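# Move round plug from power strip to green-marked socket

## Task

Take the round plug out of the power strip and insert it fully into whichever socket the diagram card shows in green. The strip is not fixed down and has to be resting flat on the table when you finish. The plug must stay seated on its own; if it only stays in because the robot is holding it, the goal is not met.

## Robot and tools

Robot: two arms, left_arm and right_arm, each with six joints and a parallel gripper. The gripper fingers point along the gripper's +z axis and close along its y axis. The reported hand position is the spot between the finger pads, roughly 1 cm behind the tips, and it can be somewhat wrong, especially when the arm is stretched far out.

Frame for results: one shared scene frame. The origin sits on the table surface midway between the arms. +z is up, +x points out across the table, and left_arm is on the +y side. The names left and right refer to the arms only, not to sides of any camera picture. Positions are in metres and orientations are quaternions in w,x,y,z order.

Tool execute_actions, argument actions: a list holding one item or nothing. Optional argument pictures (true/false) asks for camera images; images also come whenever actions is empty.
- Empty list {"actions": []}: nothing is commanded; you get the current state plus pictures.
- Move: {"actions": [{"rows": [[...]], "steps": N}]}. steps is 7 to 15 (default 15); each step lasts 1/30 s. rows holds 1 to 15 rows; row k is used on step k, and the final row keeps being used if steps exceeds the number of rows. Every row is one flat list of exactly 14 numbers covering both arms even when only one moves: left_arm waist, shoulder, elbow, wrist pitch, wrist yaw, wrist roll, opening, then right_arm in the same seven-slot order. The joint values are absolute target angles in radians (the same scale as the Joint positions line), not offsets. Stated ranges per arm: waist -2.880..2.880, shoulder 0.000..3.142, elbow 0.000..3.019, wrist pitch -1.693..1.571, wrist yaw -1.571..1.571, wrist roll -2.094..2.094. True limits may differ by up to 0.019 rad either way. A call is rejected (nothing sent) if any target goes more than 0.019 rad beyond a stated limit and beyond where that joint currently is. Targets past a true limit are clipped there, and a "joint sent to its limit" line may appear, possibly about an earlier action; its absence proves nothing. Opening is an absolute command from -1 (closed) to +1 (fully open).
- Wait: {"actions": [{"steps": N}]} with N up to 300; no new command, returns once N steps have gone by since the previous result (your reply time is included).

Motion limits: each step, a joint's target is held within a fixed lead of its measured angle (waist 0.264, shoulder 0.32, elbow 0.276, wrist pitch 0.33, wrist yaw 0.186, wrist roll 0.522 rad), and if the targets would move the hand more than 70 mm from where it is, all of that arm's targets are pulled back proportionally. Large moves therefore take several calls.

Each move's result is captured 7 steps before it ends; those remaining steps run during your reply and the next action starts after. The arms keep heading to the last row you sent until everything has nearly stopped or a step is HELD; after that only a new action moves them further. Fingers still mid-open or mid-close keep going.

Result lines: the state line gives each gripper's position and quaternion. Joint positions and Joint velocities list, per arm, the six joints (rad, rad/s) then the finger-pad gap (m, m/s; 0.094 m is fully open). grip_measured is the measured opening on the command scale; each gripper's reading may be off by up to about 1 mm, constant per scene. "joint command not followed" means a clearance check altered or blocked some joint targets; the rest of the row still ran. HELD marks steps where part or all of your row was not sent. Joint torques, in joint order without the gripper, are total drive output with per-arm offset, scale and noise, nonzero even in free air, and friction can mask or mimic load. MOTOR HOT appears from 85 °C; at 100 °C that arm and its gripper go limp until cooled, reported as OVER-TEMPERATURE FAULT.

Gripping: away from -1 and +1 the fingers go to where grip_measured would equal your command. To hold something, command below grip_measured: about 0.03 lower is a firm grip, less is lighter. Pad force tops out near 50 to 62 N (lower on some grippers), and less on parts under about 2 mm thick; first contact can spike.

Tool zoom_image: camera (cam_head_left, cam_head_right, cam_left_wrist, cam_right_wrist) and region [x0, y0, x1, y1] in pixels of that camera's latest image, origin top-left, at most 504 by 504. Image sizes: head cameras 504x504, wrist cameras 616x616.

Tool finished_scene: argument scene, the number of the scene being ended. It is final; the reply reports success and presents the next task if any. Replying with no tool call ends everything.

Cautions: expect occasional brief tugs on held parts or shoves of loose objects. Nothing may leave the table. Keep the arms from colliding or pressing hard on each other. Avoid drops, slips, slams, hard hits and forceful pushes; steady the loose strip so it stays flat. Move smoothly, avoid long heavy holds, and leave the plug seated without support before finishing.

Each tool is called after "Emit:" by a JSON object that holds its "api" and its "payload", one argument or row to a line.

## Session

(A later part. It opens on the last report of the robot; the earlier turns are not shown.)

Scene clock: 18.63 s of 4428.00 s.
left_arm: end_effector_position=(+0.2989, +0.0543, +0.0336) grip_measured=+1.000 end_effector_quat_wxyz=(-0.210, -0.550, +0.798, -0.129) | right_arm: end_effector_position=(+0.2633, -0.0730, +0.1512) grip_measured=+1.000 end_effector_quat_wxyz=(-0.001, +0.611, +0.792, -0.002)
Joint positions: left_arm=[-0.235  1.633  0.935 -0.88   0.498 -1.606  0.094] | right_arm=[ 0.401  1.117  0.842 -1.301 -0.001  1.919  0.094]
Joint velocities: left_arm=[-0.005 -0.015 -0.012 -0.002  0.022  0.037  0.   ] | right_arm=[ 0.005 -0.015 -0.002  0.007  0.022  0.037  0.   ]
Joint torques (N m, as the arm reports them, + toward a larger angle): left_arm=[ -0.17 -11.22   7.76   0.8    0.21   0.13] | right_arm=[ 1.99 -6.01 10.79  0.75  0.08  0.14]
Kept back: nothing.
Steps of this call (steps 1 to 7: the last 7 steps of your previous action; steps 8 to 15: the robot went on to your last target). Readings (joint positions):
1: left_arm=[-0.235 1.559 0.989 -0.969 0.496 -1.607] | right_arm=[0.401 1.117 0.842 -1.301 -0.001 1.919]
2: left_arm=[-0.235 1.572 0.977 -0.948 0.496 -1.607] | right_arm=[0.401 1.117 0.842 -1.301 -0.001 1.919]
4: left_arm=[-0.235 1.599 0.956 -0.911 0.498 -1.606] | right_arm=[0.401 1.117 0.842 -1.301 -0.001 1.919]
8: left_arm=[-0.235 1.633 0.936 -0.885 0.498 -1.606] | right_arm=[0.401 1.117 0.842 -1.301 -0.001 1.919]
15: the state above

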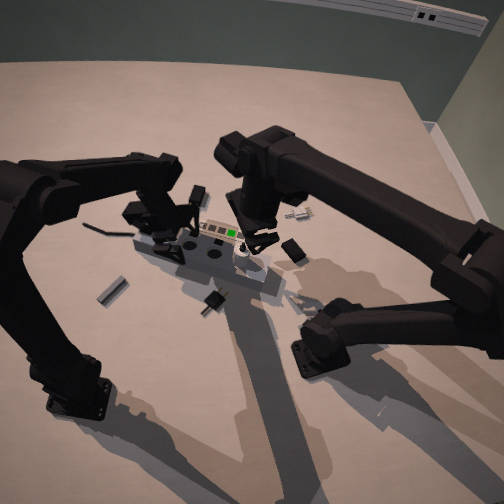

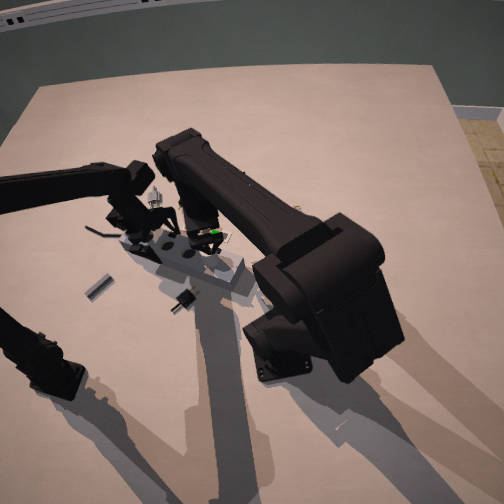

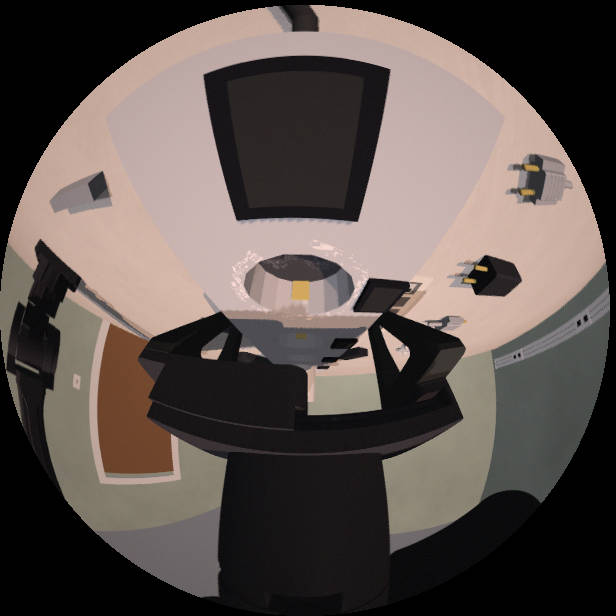

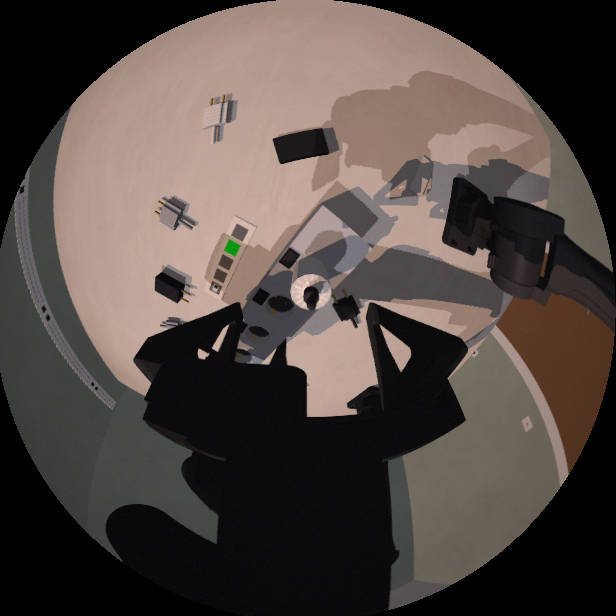

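Emit:
{"api": "execute_actions", "payload": {
  "actions": [
    {"rows":[[-0.22,1.628,0.945,-0.87,0.5,-1.59,0.3,0.462,1.155,0.782,-1.168,0,1.975,1]],"steps":15}
  ]
}}

Emit:
{"api": "execute_actions", "payload": {
  "actions": [
    {"steps":15}
  ],
  "pictures": true
}}

Scene clock: 20.70 s of 4428.00 s.
left_arm: end_effector_position=(+0.2991, +0.0544, +0.0335) grip_measured=+0.576 end_effector_quat_wxyz=(-0.210, -0.549, +0.798, -0.130) | right_arm: end_effector_position=(+0.2550, -0.0601, +0.1146) grip_measured=+1.000 end_effector_quat_wxyz=(+0.000, +0.603, +0.797, +0.001)
Joint positions: left_arm=[-0.234  1.633  0.934 -0.878  0.498 -1.605  0.074] | right_arm=[ 0.456  1.152  0.766 -1.183 -0.     1.955  0.094]
Joint velocities: left_arm=[-0.015  0.005 -0.002 -0.017 -0.051 -0.037 -0.   ] | right_arm=[-0.015  0.034 -0.042  0.027  0.007  0.051  0.   ]
Joint torques (N m, as the arm reports them, + toward a larger angle): left_arm=[ -0.26 -11.27   7.78   0.83   0.17   0.12] | right_arm=[ 1.74 -7.    9.96  0.98  0.01  0.12]
Steps of this call (steps 1 to 15: the robot went on to your last target; steps 16 to 54: nothing new was sent; steps 55 to 62: the first 8 steps of this action). Readings (joint positions):
55: left_arm=[-0.235 1.633 0.935 -0.879 0.498 -1.606] | right_arm=[0.404 1.117 0.834 -1.280 -0.001 1.925]
56: left_arm=[-0.235 1.633 0.935 -0.880 0.498 -1.606] | right_arm=[0.413 1.118 0.820 -1.239 -0.000 1.933]
58: left_arm=[-0.235 1.633 0.934 -0.878 0.498 -1.605] | right_arm=[0.437 1.131 0.791 -1.196 -0.000 1.943]
62: the state above

Scene clock: 21.20 s of 4428.00 s.
left_arm: end_effector_position=(+0.2991, +0.0544, +0.0335) grip_measured=+0.576 end_effector_quat_wxyz=(-0.210, -0.549, +0.798, -0.130) | right_arm: end_effector_position=(+0.2559, -0.0594, +0.1145) grip_measured=+1.000 end_effector_quat_wxyz=(+0.001, +0.606, +0.795, +0.003)
Joint positions: left_arm=[-0.234  1.633  0.934 -0.878  0.498 -1.605  0.074] | right_arm=[ 0.456  1.152  0.766 -1.178 -0.     1.963  0.094]
Joint velocities: left_arm=[-0.005  0.005 -0.002 -0.007 -0.037 -0.007 -0.001] | right_arm=[-0.015 -0.015  0.027  0.002 -0.051 -0.037  0.   ]
Joint torques (N m, as the arm reports them, + toward a larger angle): left_arm=[ -0.23 -11.52   7.74   0.8    0.18   0.12] | right_arm=[ 1.83 -6.09  9.91  0.88  0.01  0.13]
Kept back: nothing.
Steps of this call (steps 1 to 7: the last 7 steps of your previous action; steps 8 to 15: the robot went on to your last target). Readings (joint positions):
1: left_arm=[-0.234 1.633 0.934 -0.878 0.498 -1.605] | right_arm=[0.456 1.152 0.766 -1.182 -0.000 1.957]
2: left_arm=[-0.234 1.633 0.934 -0.878 0.498 -1.605] | right_arm=[0.456 1.152 0.766 -1.181 -0.000 1.958]
4: left_arm=[-0.234 1.633 0.934 -0.878 0.498 -1.605] | right_arm=[0.456 1.152 0.766 -1.179 -0.000 1.960]
8: left_arm=[-0.234 1.633 0.934 -0.878 0.498 -1.605] | right_arm=[0.456 1.152 0.766 -1.178 -0.000 1.962]
15: the state above
All arms were judged still, so your last target was given up. Only a new action makes them travel on or press farther. Fingers that are still opening or closing keep moving.

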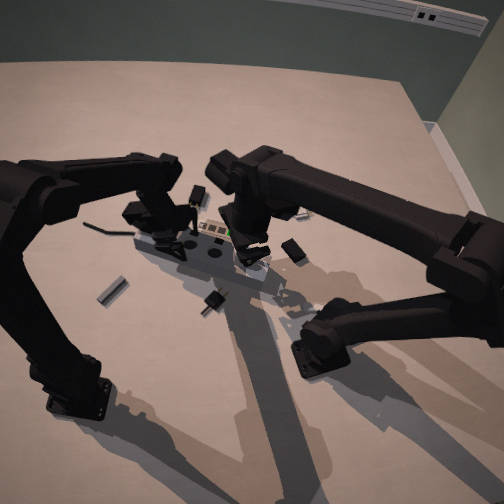

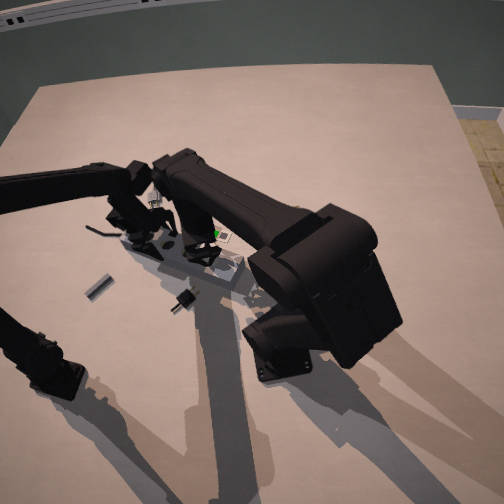

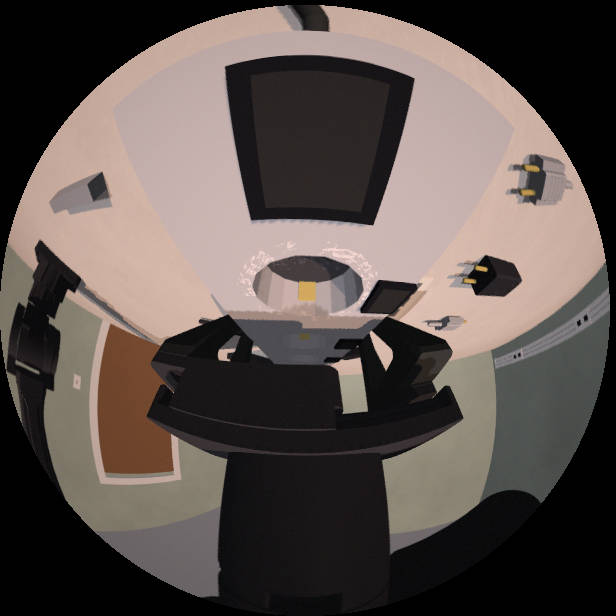

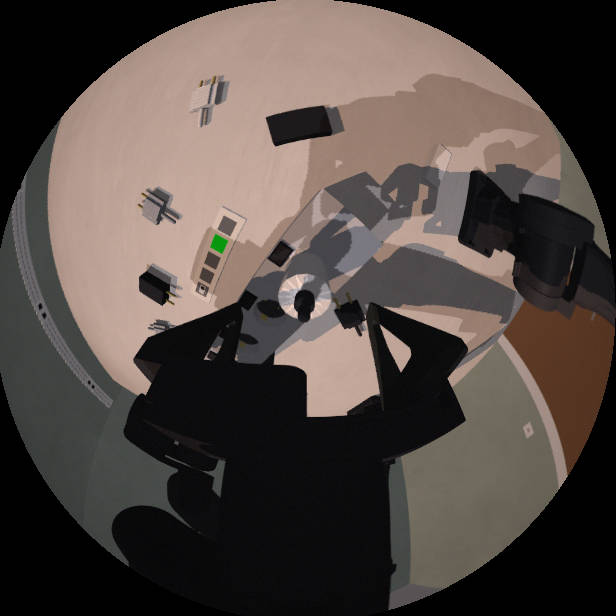

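Emit:
{"api": "execute_actions", "payload": {
  "actions": [
    {"rows":[[-0.22,1.628,0.945,-0.87,0.5,-1.59,0.52,0.462,1.18,0.75,-1.115,0,1.975,1],[-0.22,1.628,0.945,-0.87,0.5,-1.59,0.52,0.462,1.18,0.75,-1.115,0,1.975,1],[-0.22,1.628,0.945,-0.87,0.5,-1.59,0.52,0.462,1.18,0.75,-1.115,0,1.975,1],[-0.22,1.628,0.945,-0.87,0.5,-1.59,0.52,0.462,1.209,0.718,-1.056,0,1.975,0.6]],"steps":15}
  ]
}}

Emit:
{"api": "execute_actions", "payload": {
  "actions": [
    {"steps":12}
  ],
  "pictures": true
}}

Scene clock: 21.87 s of 4428.00 s.
left_arm: end_effector_position=(+0.2991, +0.0544, +0.0335) grip_measured=+0.576 end_effector_quat_wxyz=(-0.210, -0.549, +0.798, -0.130) | right_arm: end_effector_position=(+0.2582, -0.0576, +0.0847) grip_measured=+0.602 end_effector_quat_wxyz=(+0.002, +0.607, +0.795, +0.007)
Joint positions: left_arm=[-0.234  1.633  0.934 -0.878  0.498 -1.605  0.074] | right_arm=[ 0.456  1.196  0.713 -1.073 -0.     1.963  0.075]
Joint velocities: left_arm=[ 0.015  0.005 -0.012 -0.007 -0.037 -0.007 -0.001] | right_arm=[-0.015  0.22  -0.164  0.071  0.037 -0.066 -0.001]
Joint torques (N m, as the arm reports them, + toward a larger angle): left_arm=[ -0.27 -11.52   7.74   0.79   0.18   0.11] | right_arm=[ 1.32 -6.82  9.33  0.74  0.03  0.12]
Steps of this call (steps 1 to 12: nothing new was sent; steps 13 to 20: the first 8 steps of this action). Readings (joint positions):
13: left_arm=[-0.234 1.633 0.934 -0.878 0.498 -1.605] | right_arm=[0.456 1.153 0.764 -1.169 -0.000 1.963]
14: left_arm=[-0.234 1.633 0.934 -0.878 0.498 -1.605] | right_arm=[0.456 1.154 0.759 -1.152 -0.000 1.963]
16: left_arm=[-0.234 1.633 0.934 -0.878 0.498 -1.605] | right_arm=[0.456 1.162 0.746 -1.124 -0.000 1.963]
20: the state above

Scene clock: 22.27 s of 4428.00 s.
left_arm: end_effector_position=(+0.2991, +0.0544, +0.0335) grip_measured=+0.576 end_effector_quat_wxyz=(-0.210, -0.549, +0.798, -0.130) | right_arm: end_effector_position=(+0.2564, -0.0591, +0.0792) grip_measured=+0.601 end_effector_quat_wxyz=(+0.000, +0.607, +0.795, +0.001)
Joint positions: left_arm=[-0.234  1.633  0.934 -0.878  0.498 -1.605  0.074] | right_arm=[ 0.456  1.206  0.705 -1.067 -0.     1.963  0.075]
Joint velocities: left_arm=[ 0.005 -0.005 -0.012 -0.002  0.007  0.022  0.001] | right_arm=[-0.015  0.005 -0.002 -0.002 -0.066  0.022  0.   ]
Joint torques (N m, as the arm reports them, + toward a larger angle): left_arm=[ -0.28 -11.51   7.76   0.79   0.18   0.11] | right_arm=[ 1.45 -6.62  9.18  0.84  0.03  0.13]
Kept back: nothing.
Steps of this call (steps 1 to 7: the last 7 steps of your previous action; steps 8 to 12: the robot went on to your last target). Readings (joint positions):
1: left_arm=[-0.234 1.633 0.934 -0.878 0.498 -1.605] | right_arm=[0.456 1.202 0.709 -1.071 -0.000 1.963]
2: left_arm=[-0.234 1.633 0.934 -0.878 0.498 -1.605] | right_arm=[0.456 1.205 0.706 -1.070 -0.000 1.963]
4: left_arm=[-0.234 1.633 0.934 -0.878 0.498 -1.605] | right_arm=[0.456 1.206 0.705 -1.069 -0.000 1.963]
8: left_arm=[-0.234 1.633 0.934 -0.878 0.498 -1.605] | right_arm=[0.456 1.206 0.705 -1.067 -0.000 1.963]
12: the state above

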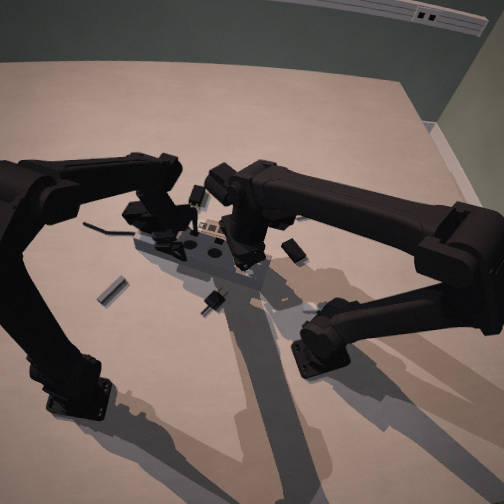

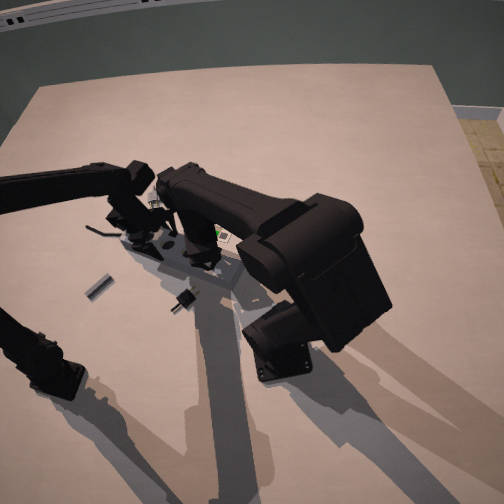

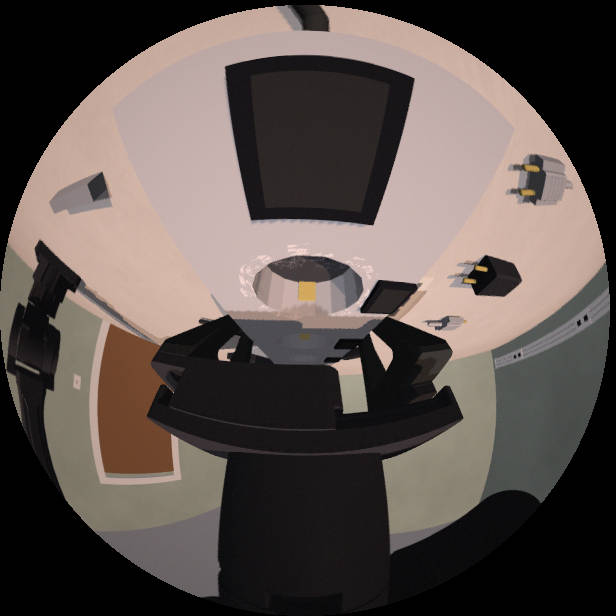

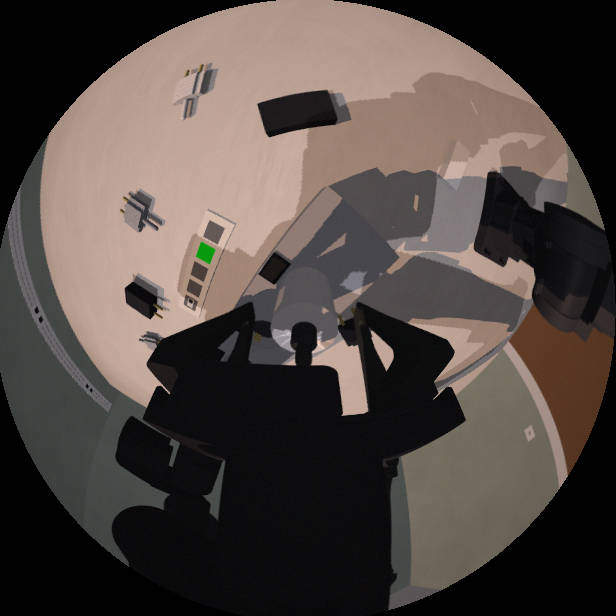

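Emit:
{"api": "execute_actions", "payload": {
  "actions": [
    {"rows":[[-0.22,1.628,0.945,-0.87,0.5,-1.59,0.52,0.465,1.222,0.704,-1.03,0,1.975,0.3],[-0.22,1.628,0.945,-0.87,0.5,-1.59,0.52,0.465,1.222,0.704,-1.03,0,1.975,0.3],[-0.22,1.628,0.945,-0.87,0.5,-1.59,0.52,0.465,1.222,0.704,-1.03,0,1.975,0.1],[-0.22,1.628,0.945,-0.87,0.5,-1.59,0.52,0.465,1.222,0.704,-1.03,0,1.975,0.1],[-0.22,1.628,0.945,-0.87,0.5,-1.59,0.52,0.465,1.222,0.704,-1.03,0,1.975,0.0],[-0.22,1.628,0.945,-0.87,0.5,-1.59,0.52,0.465,1.222,0.704,-1.03,0,1.975,-0.1],[-0.22,1.628,0.945,-0.87,0.5,-1.59,0.52,0.465,1.222,0.704,-1.03,0,1.975,-0.15],[-0.22,1.628,0.945,-0.87,0.5,-1.59,0.52,0.465,1.222,0.704,-1.03,0,1.975,-0.2],[-0.22,1.628,0.945,-0.87,0.5,-1.59,0.52,0.465,1.222,0.704,-1.03,0,1.975,-0.3]],"steps":15}
  ]
}}

Emit:
{"api": "execute_actions", "payload": {
  "actions": [
    {"steps":10}
  ],
  "pictures": true
}}

Scene clock: 23.13 s of 4428.00 s.
left_arm: end_effector_position=(+0.2996, +0.0547, +0.0335) grip_measured=+0.576 end_effector_quat_wxyz=(-0.209, -0.550, +0.798, -0.130) | right_arm: end_effector_position=(+0.2583, -0.0572, +0.0762) grip_measured=-0.171 end_effector_quat_wxyz=(+0.001, +0.607, +0.795, +0.009)
Joint positions: left_arm=[-0.233  1.633  0.934 -0.877  0.498 -1.606  0.074] | right_arm=[ 0.456  1.208  0.698 -1.042 -0.002  1.964  0.039]
Joint velocities: left_arm=[ 0.044 -0.005  0.027  0.022 -0.022 -0.022 -0.   ] | right_arm=[-0.005 -0.015 -0.032 -0.012  0.022 -0.007 -0.051]
Joint torques (N m, as the arm reports them, + toward a larger angle): left_arm=[ -0.65 -11.3    7.71   0.71   0.14   0.16] | right_arm=[ 1.65 -5.28  8.8   0.91  0.13  0.11]
Steps of this call (steps 1 to 18: the robot went on to your last target; steps 19 to 26: the first 8 steps of this action). Readings (joint positions):
19: left_arm=[-0.234 1.633 0.934 -0.878 0.498 -1.605] | right_arm=[0.456 1.206 0.704 -1.063 -0.000 1.963]
20: left_arm=[-0.234 1.633 0.934 -0.878 0.498 -1.605] | right_arm=[0.456 1.206 0.702 -1.054 -0.000 1.963]
22: left_arm=[-0.234 1.633 0.934 -0.878 0.498 -1.605] | right_arm=[0.456 1.207 0.700 -1.045 -0.000 1.963]
26: the state above

Scene clock: 23.47 s of 4428.00 s.
left_arm: end_effector_position=(+0.3002, +0.0555, +0.0335) grip_measured=+0.576 end_effector_quat_wxyz=(-0.209, -0.551, +0.797, -0.131) | right_arm: end_effector_position=(+0.2583, -0.0572, +0.0762) grip_measured=-0.209 end_effector_quat_wxyz=(+0.001, +0.607, +0.795, +0.009)
Joint positions: left_arm=[-0.231  1.633  0.934 -0.877  0.498 -1.606  0.074] | right_arm=[ 0.456  1.208  0.698 -1.042 -0.002  1.964  0.037]
Joint velocities: left_arm=[ 0.005 -0.024  0.007 -0.002 -0.037 -0.037 -0.001] | right_arm=[-0.024  0.005 -0.032 -0.012 -0.022 -0.007 -0.001]
Joint torques (N m, as the arm reports them, + toward a larger angle): left_arm=[ -0.59 -11.48   7.74   0.74   0.17   0.13] | right_arm=[ 1.86 -5.49  8.56  0.91  0.08  0.1 ]
Kept back: nothing.
Steps of this call (steps 1 to 7: the last 7 steps of your previous action; steps 8 to 10: the robot went on to your last target). Readings (joint positions):
1: left_arm=[-0.231 1.633 0.934 -0.877 0.498 -1.606] | right_arm=[0.456 1.208 0.698 -1.042 -0.002 1.964]
2: left_arm=[-0.231 1.633 0.934 -0.877 0.498 -1.606] | right_arm=[0.456 1.208 0.698 -1.042 -0.002 1.964]
4: left_arm=[-0.231 1.633 0.934 -0.877 0.498 -1.606] | right_arm=[0.456 1.208 0.698 -1.042 -0.002 1.964]
8: left_arm=[-0.231 1.633 0.934 -0.877 0.498 -1.606] | right_arm=[0.456 1.208 0.698 -1.042 -0.002 1.964]
10: the state above

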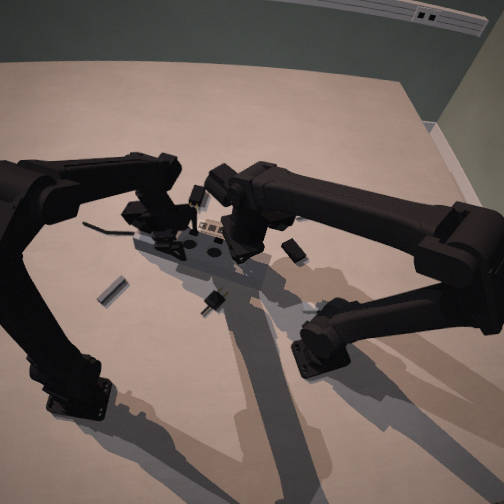

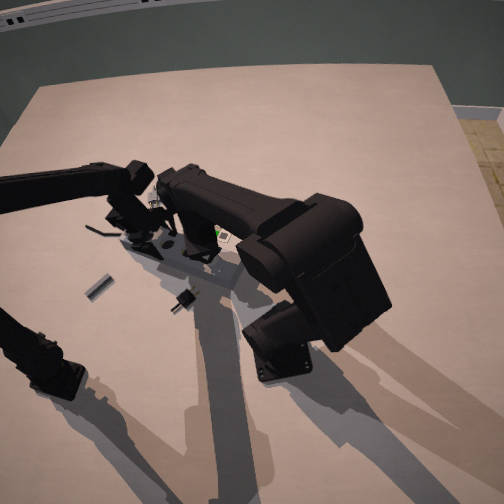

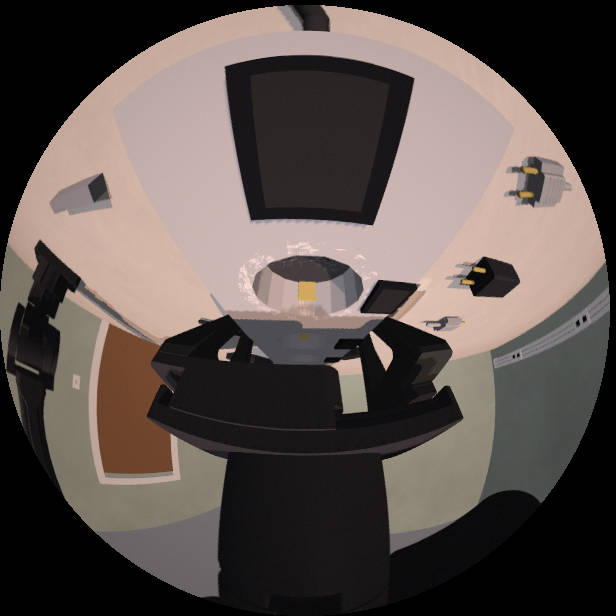

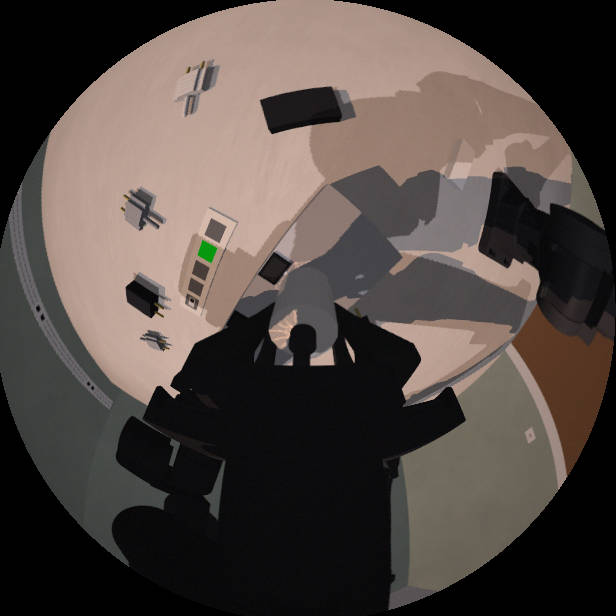

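Emit:
{"api": "execute_actions", "payload": {
  "actions": [
    {"rows":[[-0.225,1.64,0.935,-0.875,0.5,-1.6,0.5,0.46,1.2,0.715,-1.055,0,1.968,-0.28],[-0.225,1.645,0.93,-0.875,0.5,-1.6,0.5,0.46,1.195,0.72,-1.065,0,1.968,-0.28],[-0.225,1.65,0.93,-0.875,0.5,-1.6,0.5,0.46,1.19,0.726,-1.076,0,1.968,-0.28],[-0.225,1.65,0.93,-0.875,0.5,-1.6,0.5,0.46,1.185,0.732,-1.087,0,1.968,-0.28],[-0.225,1.65,0.93,-0.875,0.5,-1.6,0.5,0.46,1.18,0.738,-1.098,0,1.968,-0.28],[-0.225,1.65,0.93,-0.875,0.5,-1.6,0.5,0.46,1.175,0.744,-1.109,0,1.968,-0.28],[-0.225,1.65,0.93,-0.875,0.5,-1.6,0.5,0.46,1.17,0.75,-1.12,0,1.968,-0.28]],"steps":15}
  ]
}}

Emit:
{"api": "execute_actions", "payload": {
  "actions": [
    {"steps":10}
  ],
  "pictures": true
}}

Scene clock: 24.17 s of 4428.00 s.
left_arm: end_effector_position=(+0.2981, +0.0541, +0.0339) grip_measured=+0.576 end_effector_quat_wxyz=(-0.215, -0.550, +0.796, -0.133) | right_arm: end_effector_position=(+0.2556, -0.0591, +0.0798) grip_measured=-0.209 end_effector_quat_wxyz=(-0.001, +0.607, +0.795, +0.001)
Joint positions: left_arm=[-0.231  1.633  0.932 -0.877  0.512 -1.604  0.074] | right_arm=[ 0.456  1.205  0.706 -1.071 -0.002  1.964  0.037]
Joint velocities: left_arm=[-0.005 -0.005 -0.012 -0.012 -0.022 -0.081  0.   ] | right_arm=[-0.005 -0.054  0.076 -0.183 -0.051 -0.037 -0.   ]
Joint torques (N m, as the arm reports them, + toward a larger angle): left_arm=[-0.92 -9.81  6.95  0.6  -0.33 -0.04] | right_arm=[ 1.07 -9.75 11.57 -1.55  0.14  0.  ]
Steps of this call (steps 1 to 13: the robot went on to your last target; steps 14 to 21: the first 8 steps of this action). Readings (joint positions):
14: left_arm=[-0.231 1.633 0.934 -0.877 0.498 -1.606] | right_arm=[0.456 1.208 0.698 -1.043 -0.002 1.964]
15: left_arm=[-0.231 1.633 0.934 -0.877 0.498 -1.606] | right_arm=[0.456 1.208 0.698 -1.044 -0.002 1.964]
17: left_arm=[-0.231 1.633 0.933 -0.877 0.501 -1.606] | right_arm=[0.456 1.208 0.698 -1.050 -0.002 1.964]
21: the state above

Scene clock: 24.50 s of 4428.00 s.
left_arm: end_effector_position=(+0.2981, +0.0540, +0.0339) grip_measured=+0.576 end_effector_quat_wxyz=(-0.216, -0.549, +0.796, -0.134) | right_arm: end_effector_position=(+0.2553, -0.0594, +0.0839) grip_measured=-0.209 end_effector_quat_wxyz=(-0.001, +0.607, +0.795, +0.001)
Joint positions: left_arm=[-0.231  1.633  0.932 -0.877  0.513 -1.603  0.074] | right_arm=[ 0.456  1.197  0.712 -1.084 -0.002  1.964  0.037]
Joint velocities: left_arm=[-0.005  0.005  0.002 -0.002 -0.066 -0.022  0.   ] | right_arm=[ 0.005 -0.005  0.002 -0.002  0.051  0.007 -0.   ]
Joint torques (N m, as the arm reports them, + toward a larger angle): left_arm=[-0.88 -9.61  6.85  0.6  -0.34  0.  ] | right_arm=[ 1.83 -9.53 11.35 -1.47  0.13  0.01]
Kept back: nothing.
Steps of this call (steps 1 to 7: the last 7 steps of your previous action; steps 8 to 10: the robot went on to your last target). Readings (joint positions):
1: left_arm=[-0.231 1.633 0.932 -0.877 0.513 -1.604] | right_arm=[0.456 1.203 0.708 -1.075 -0.002 1.964]
2: left_arm=[-0.231 1.633 0.932 -0.877 0.513 -1.604] | right_arm=[0.456 1.202 0.709 -1.078 -0.002 1.964]
4: left_arm=[-0.231 1.633 0.932 -0.877 0.513 -1.603] | right_arm=[0.456 1.199 0.710 -1.081 -0.002 1.964]
8: left_arm=[-0.231 1.633 0.932 -0.877 0.513 -1.603] | right_arm=[0.456 1.197 0.711 -1.084 -0.002 1.964]
10: the state above

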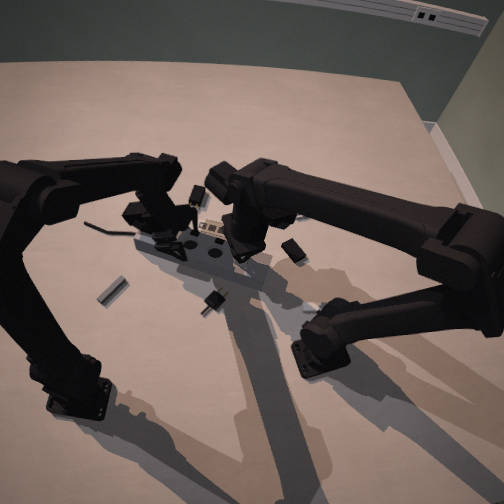

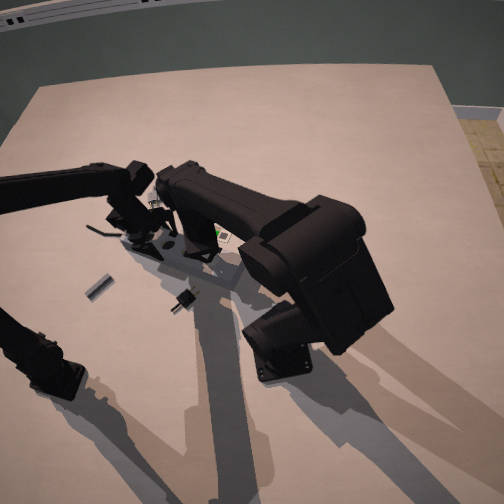

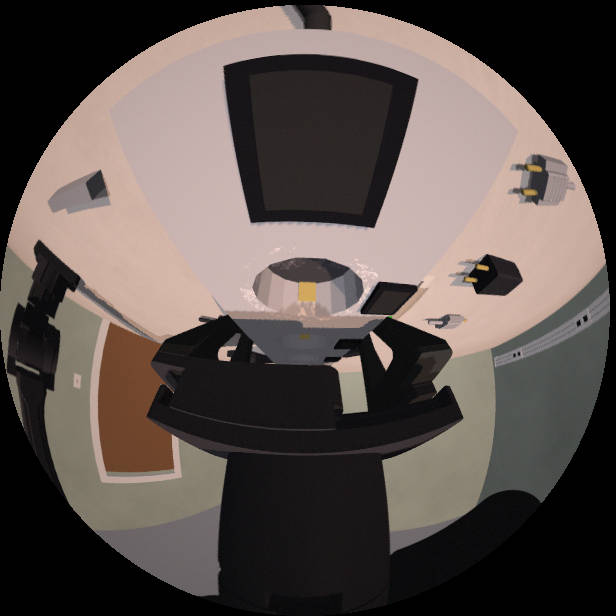

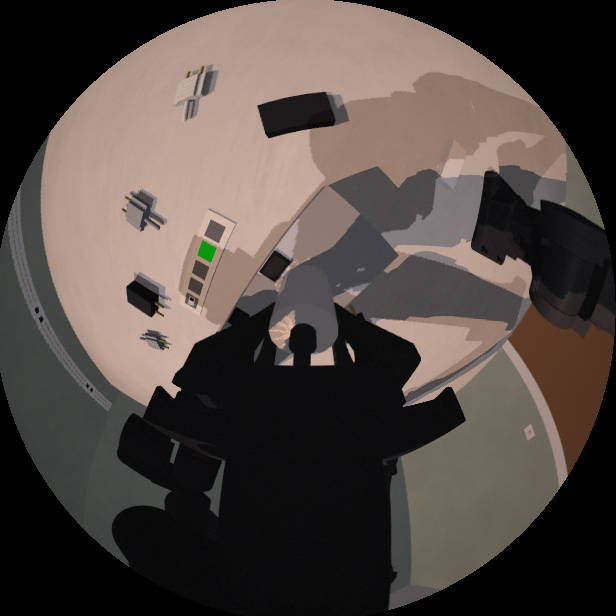

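Emit:
{"api": "execute_actions", "payload": {
  "actions": [
    {"rows":[[-0.225,1.65,0.93,-0.875,0.5,-1.6,0.5,0.46,1.167,0.755,-1.09,0,1.968,-0.28],[-0.225,1.65,0.93,-0.875,0.5,-1.6,0.5,0.46,1.164,0.759,-1.095,0,1.968,-0.28],[-0.225,1.65,0.93,-0.875,0.5,-1.6,0.5,0.46,1.161,0.763,-1.1,0,1.968,-0.28],[-0.225,1.65,0.93,-0.875,0.5,-1.6,0.5,0.46,1.158,0.767,-1.105,0,1.968,-0.28],[-0.225,1.65,0.93,-0.875,0.5,-1.6,0.5,0.46,1.155,0.771,-1.112,0,1.968,-0.28],[-0.225,1.65,0.93,-0.875,0.5,-1.6,0.5,0.46,1.152,0.775,-1.12,0,1.968,-0.28],[-0.225,1.65,0.93,-0.875,0.5,-1.6,0.5,0.46,1.149,0.779,-1.127,0,1.968,-0.28],[-0.225,1.65,0.93,-0.875,0.5,-1.6,0.5,0.46,1.146,0.783,-1.135,0,1.968,-0.28]],"steps":15}
  ]
}}

Emit:
{"api": "execute_actions", "payload": {
  "actions": [
    {"steps":10}
  ],
  "pictures": true
}}

Scene clock: 25.20 s of 4428.00 s.
left_arm: end_effector_position=(+0.2983, +0.0549, +0.0332) grip_measured=+0.576 end_effector_quat_wxyz=(-0.213, -0.550, +0.797, -0.132) | right_arm: end_effector_position=(+0.2563, -0.0585, +0.0930) grip_measured=-0.209 end_effector_quat_wxyz=(+0.000, +0.607, +0.795, +0.006)
Joint positions: left_arm=[-0.231  1.634  0.931 -0.877  0.507 -1.603  0.074] | right_arm=[ 0.456  1.18   0.725 -1.105 -0.003  1.964  0.037]
Joint velocities: left_arm=[ 0.005 -0.005 -0.007 -0.012 -0.066  0.051  0.001] | right_arm=[-0.005 -0.142  0.139 -0.261 -0.037 -0.095 -0.001]
Joint torques (N m, as the arm reports them, + toward a larger angle): left_arm=[-0.65 -9.77  6.75  0.58 -0.1   0.  ] | right_arm=[ 1.11 -8.82 12.55 -0.29  0.13  0.02]
Steps of this call (steps 1 to 13: the robot went on to your last target; steps 14 to 21: the first 8 steps of this action). Readings (joint positions):
14: left_arm=[-0.231 1.633 0.932 -0.877 0.513 -1.603] | right_arm=[0.456 1.196 0.712 -1.084 -0.002 1.964]
15: left_arm=[-0.231 1.633 0.932 -0.877 0.513 -1.603] | right_arm=[0.456 1.196 0.712 -1.084 -0.002 1.964]
17: left_arm=[-0.231 1.633 0.932 -0.877 0.513 -1.603] | right_arm=[0.456 1.194 0.713 -1.084 -0.002 1.964]
21: the state above

Scene clock: 25.53 s of 4428.00 s.
left_arm: end_effector_position=(+0.2983, +0.0550, +0.0331) grip_measured=+0.576 end_effector_quat_wxyz=(-0.213, -0.550, +0.797, -0.132) | right_arm: end_effector_position=(+0.2566, -0.0583, +0.1019) grip_measured=-0.209 end_effector_quat_wxyz=(+0.001, +0.607, +0.795, +0.010)
Joint positions: left_arm=[-0.231  1.634  0.931 -0.877  0.506 -1.603  0.074] | right_arm=[ 0.456  1.162  0.737 -1.126 -0.003  1.964  0.037]
Joint velocities: left_arm=[-0.015  0.005  0.002  0.012 -0.066  0.007  0.001] | right_arm=[-0.005  0.015  0.022 -0.007 -0.007 -0.022  0.001]
Joint torques (N m, as the arm reports them, + toward a larger angle): left_arm=[-0.95 -9.68  6.85  0.59 -0.1   0.  ] | right_arm=[ 0.93 -7.73 12.42 -0.05  0.16  0.  ]
Kept back: nothing.
Steps of this call (steps 1 to 7: the last 7 steps of your previous action; steps 8 to 10: the robot went on to your last target). Readings (joint positions):
1: left_arm=[-0.231 1.634 0.931 -0.877 0.506 -1.603] | right_arm=[0.456 1.175 0.730 -1.113 -0.003 1.964]
2: left_arm=[-0.231 1.634 0.931 -0.877 0.506 -1.603] | right_arm=[0.456 1.170 0.733 -1.118 -0.003 1.964]
4: left_arm=[-0.231 1.634 0.931 -0.877 0.506 -1.603] | right_arm=[0.456 1.163 0.737 -1.123 -0.003 1.964]
8: left_arm=[-0.231 1.634 0.931 -0.877 0.506 -1.603] | right_arm=[0.456 1.162 0.737 -1.126 -0.003 1.964]
10: the state above

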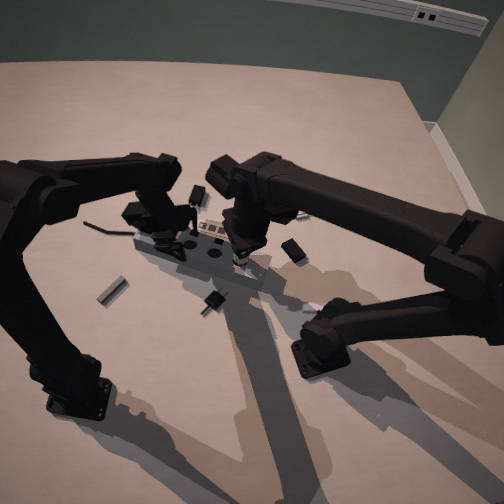

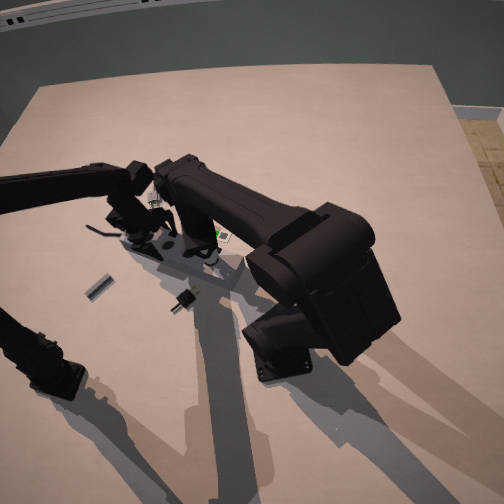

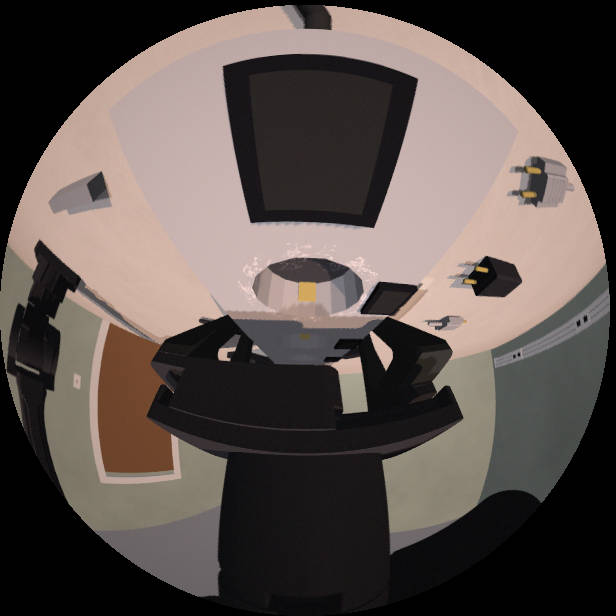

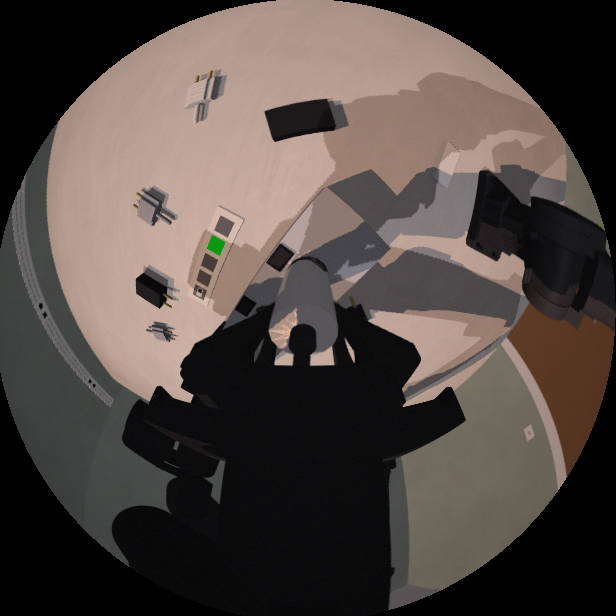

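Emit:
{"api": "execute_actions", "payload": {
  "actions": [
    {"rows":[[-0.23,1.635,0.94,-0.875,0.505,-1.6,0.5,0.46,1.143,0.788,-1.15,0,1.968,-0.28],[-0.23,1.635,0.94,-0.875,0.505,-1.6,0.5,0.46,1.14,0.793,-1.165,0,1.968,-0.28],[-0.23,1.635,0.94,-0.875,0.505,-1.6,0.5,0.46,1.137,0.798,-1.18,0,1.968,-0.28],[-0.23,1.635,0.94,-0.875,0.505,-1.6,0.5,0.46,1.134,0.804,-1.195,0,1.968,-0.28],[-0.23,1.635,0.94,-0.875,0.505,-1.6,0.5,0.46,1.13,0.81,-1.21,0,1.968,-0.28],[-0.23,1.635,0.94,-0.875,0.505,-1.6,0.5,0.46,1.127,0.816,-1.222,0,1.968,-0.28],[-0.23,1.635,0.94,-0.875,0.505,-1.6,0.5,0.46,1.125,0.822,-1.232,0,1.968,-0.28]],"steps":15}
  ]
}}

Emit:
{"api": "execute_actions", "payload": {
  "actions": [
    {"steps":10}
  ],
  "pictures": true
}}

Scene clock: 26.40 s of 4428.00 s.
left_arm: end_effector_position=(+0.2983, +0.0550, +0.0331) grip_measured=+0.576 end_effector_quat_wxyz=(-0.213, -0.550, +0.797, -0.132) | right_arm: end_effector_position=(+0.2497, -0.0639, +0.1131) grip_measured=-0.209 end_effector_quat_wxyz=(-0.004, +0.607, +0.795, -0.012)
Joint positions: left_arm=[-0.231  1.634  0.931 -0.877  0.506 -1.602  0.074] | right_arm=[ 0.456  1.154  0.764 -1.205 -0.002  1.964  0.037]
Joint velocities: left_arm=[-0.005  0.005 -0.002 -0.007 -0.081 -0.022 -0.   ] | right_arm=[-0.005 -0.093  0.173 -0.266  0.022  0.022 -0.   ]
Joint torques (N m, as the arm reports them, + toward a larger angle): left_arm=[ -1.2  -10.86   7.63   0.6    0.09  -0.02] | right_arm=[ 1.53 -9.06 12.63 -0.17  0.11  0.01]
Steps of this call (steps 1 to 18: the robot went on to your last target; steps 19 to 26: the first 8 steps of this action). Readings (joint positions):
19: left_arm=[-0.231 1.634 0.931 -0.877 0.506 -1.603] | right_arm=[0.456 1.162 0.738 -1.128 -0.003 1.964]
20: left_arm=[-0.231 1.634 0.931 -0.877 0.506 -1.603] | right_arm=[0.456 1.162 0.738 -1.135 -0.003 1.964]
22: left_arm=[-0.231 1.634 0.931 -0.877 0.506 -1.603] | right_arm=[0.456 1.162 0.743 -1.159 -0.003 1.964]
26: the state above

Scene clock: 26.73 s of 4428.00 s.
left_arm: end_effector_position=(+0.2983, +0.0550, +0.0331) grip_measured=+0.576 end_effector_quat_wxyz=(-0.213, -0.550, +0.797, -0.132) | right_arm: end_effector_position=(+0.2502, -0.0635, +0.1208) grip_measured=-0.209 end_effector_quat_wxyz=(-0.003, +0.607, +0.795, -0.008)
Joint positions: left_arm=[-0.231  1.634  0.931 -0.877  0.506 -1.602  0.074] | right_arm=[ 0.456  1.142  0.776 -1.223 -0.002  1.964  0.037]
Joint velocities: left_arm=[-0.005 -0.015 -0.002  0.017  0.037  0.022 -0.   ] | right_arm=[ 0.005 -0.005 -0.002 -0.007 -0.007 -0.007 -0.001]
Joint torques (N m, as the arm reports them, + toward a larger angle): left_arm=[ -1.31 -10.89   7.59   0.59   0.08  -0.01] | right_arm=[ 1.13 -7.66 12.51 -0.21  0.08  0.02]
Kept back: nothing.
Steps of this call (steps 1 to 7: the last 7 steps of your previous action; steps 8 to 10: the robot went on to your last target). Readings (joint positions):
1: left_arm=[-0.231 1.634 0.931 -0.877 0.506 -1.602] | right_arm=[0.456 1.151 0.769 -1.212 -0.002 1.964]
2: left_arm=[-0.231 1.634 0.931 -0.877 0.506 -1.602] | right_arm=[0.456 1.148 0.773 -1.216 -0.002 1.964]
4: left_arm=[-0.231 1.634 0.931 -0.877 0.506 -1.602] | right_arm=[0.456 1.143 0.776 -1.220 -0.002 1.964]
8: left_arm=[-0.231 1.634 0.931 -0.877 0.506 -1.602] | right_arm=[0.456 1.142 0.776 -1.223 -0.002 1.964]
10: the state above

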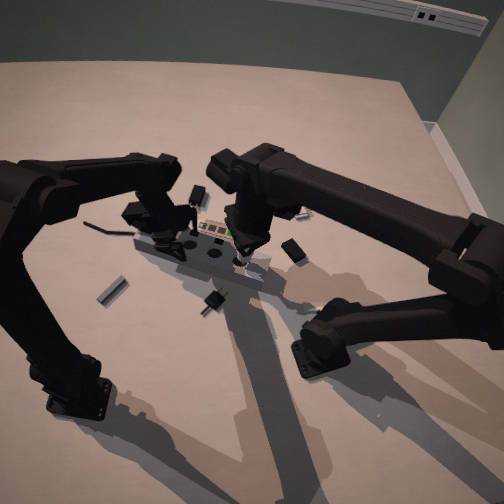

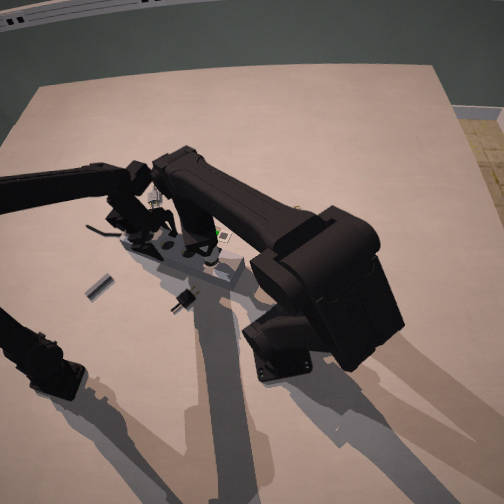

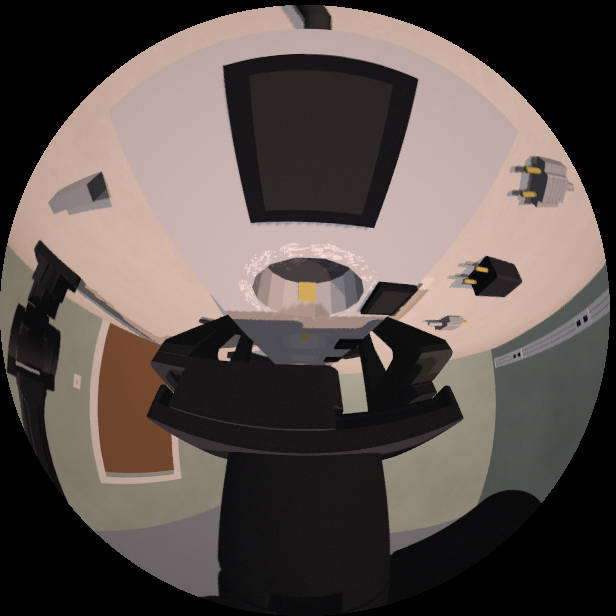

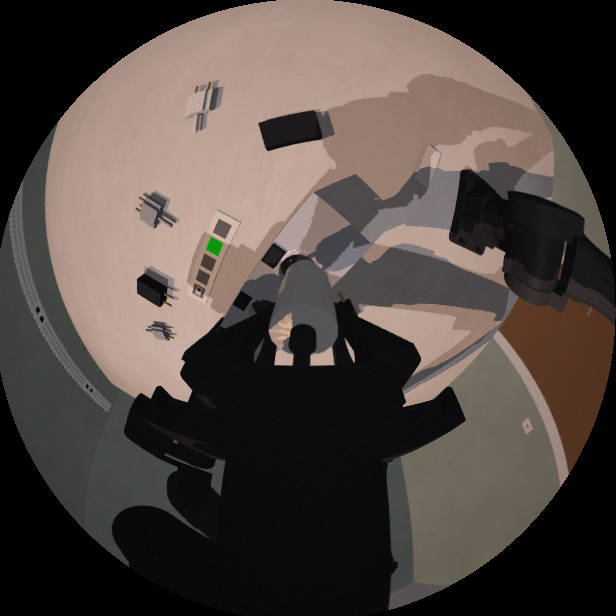

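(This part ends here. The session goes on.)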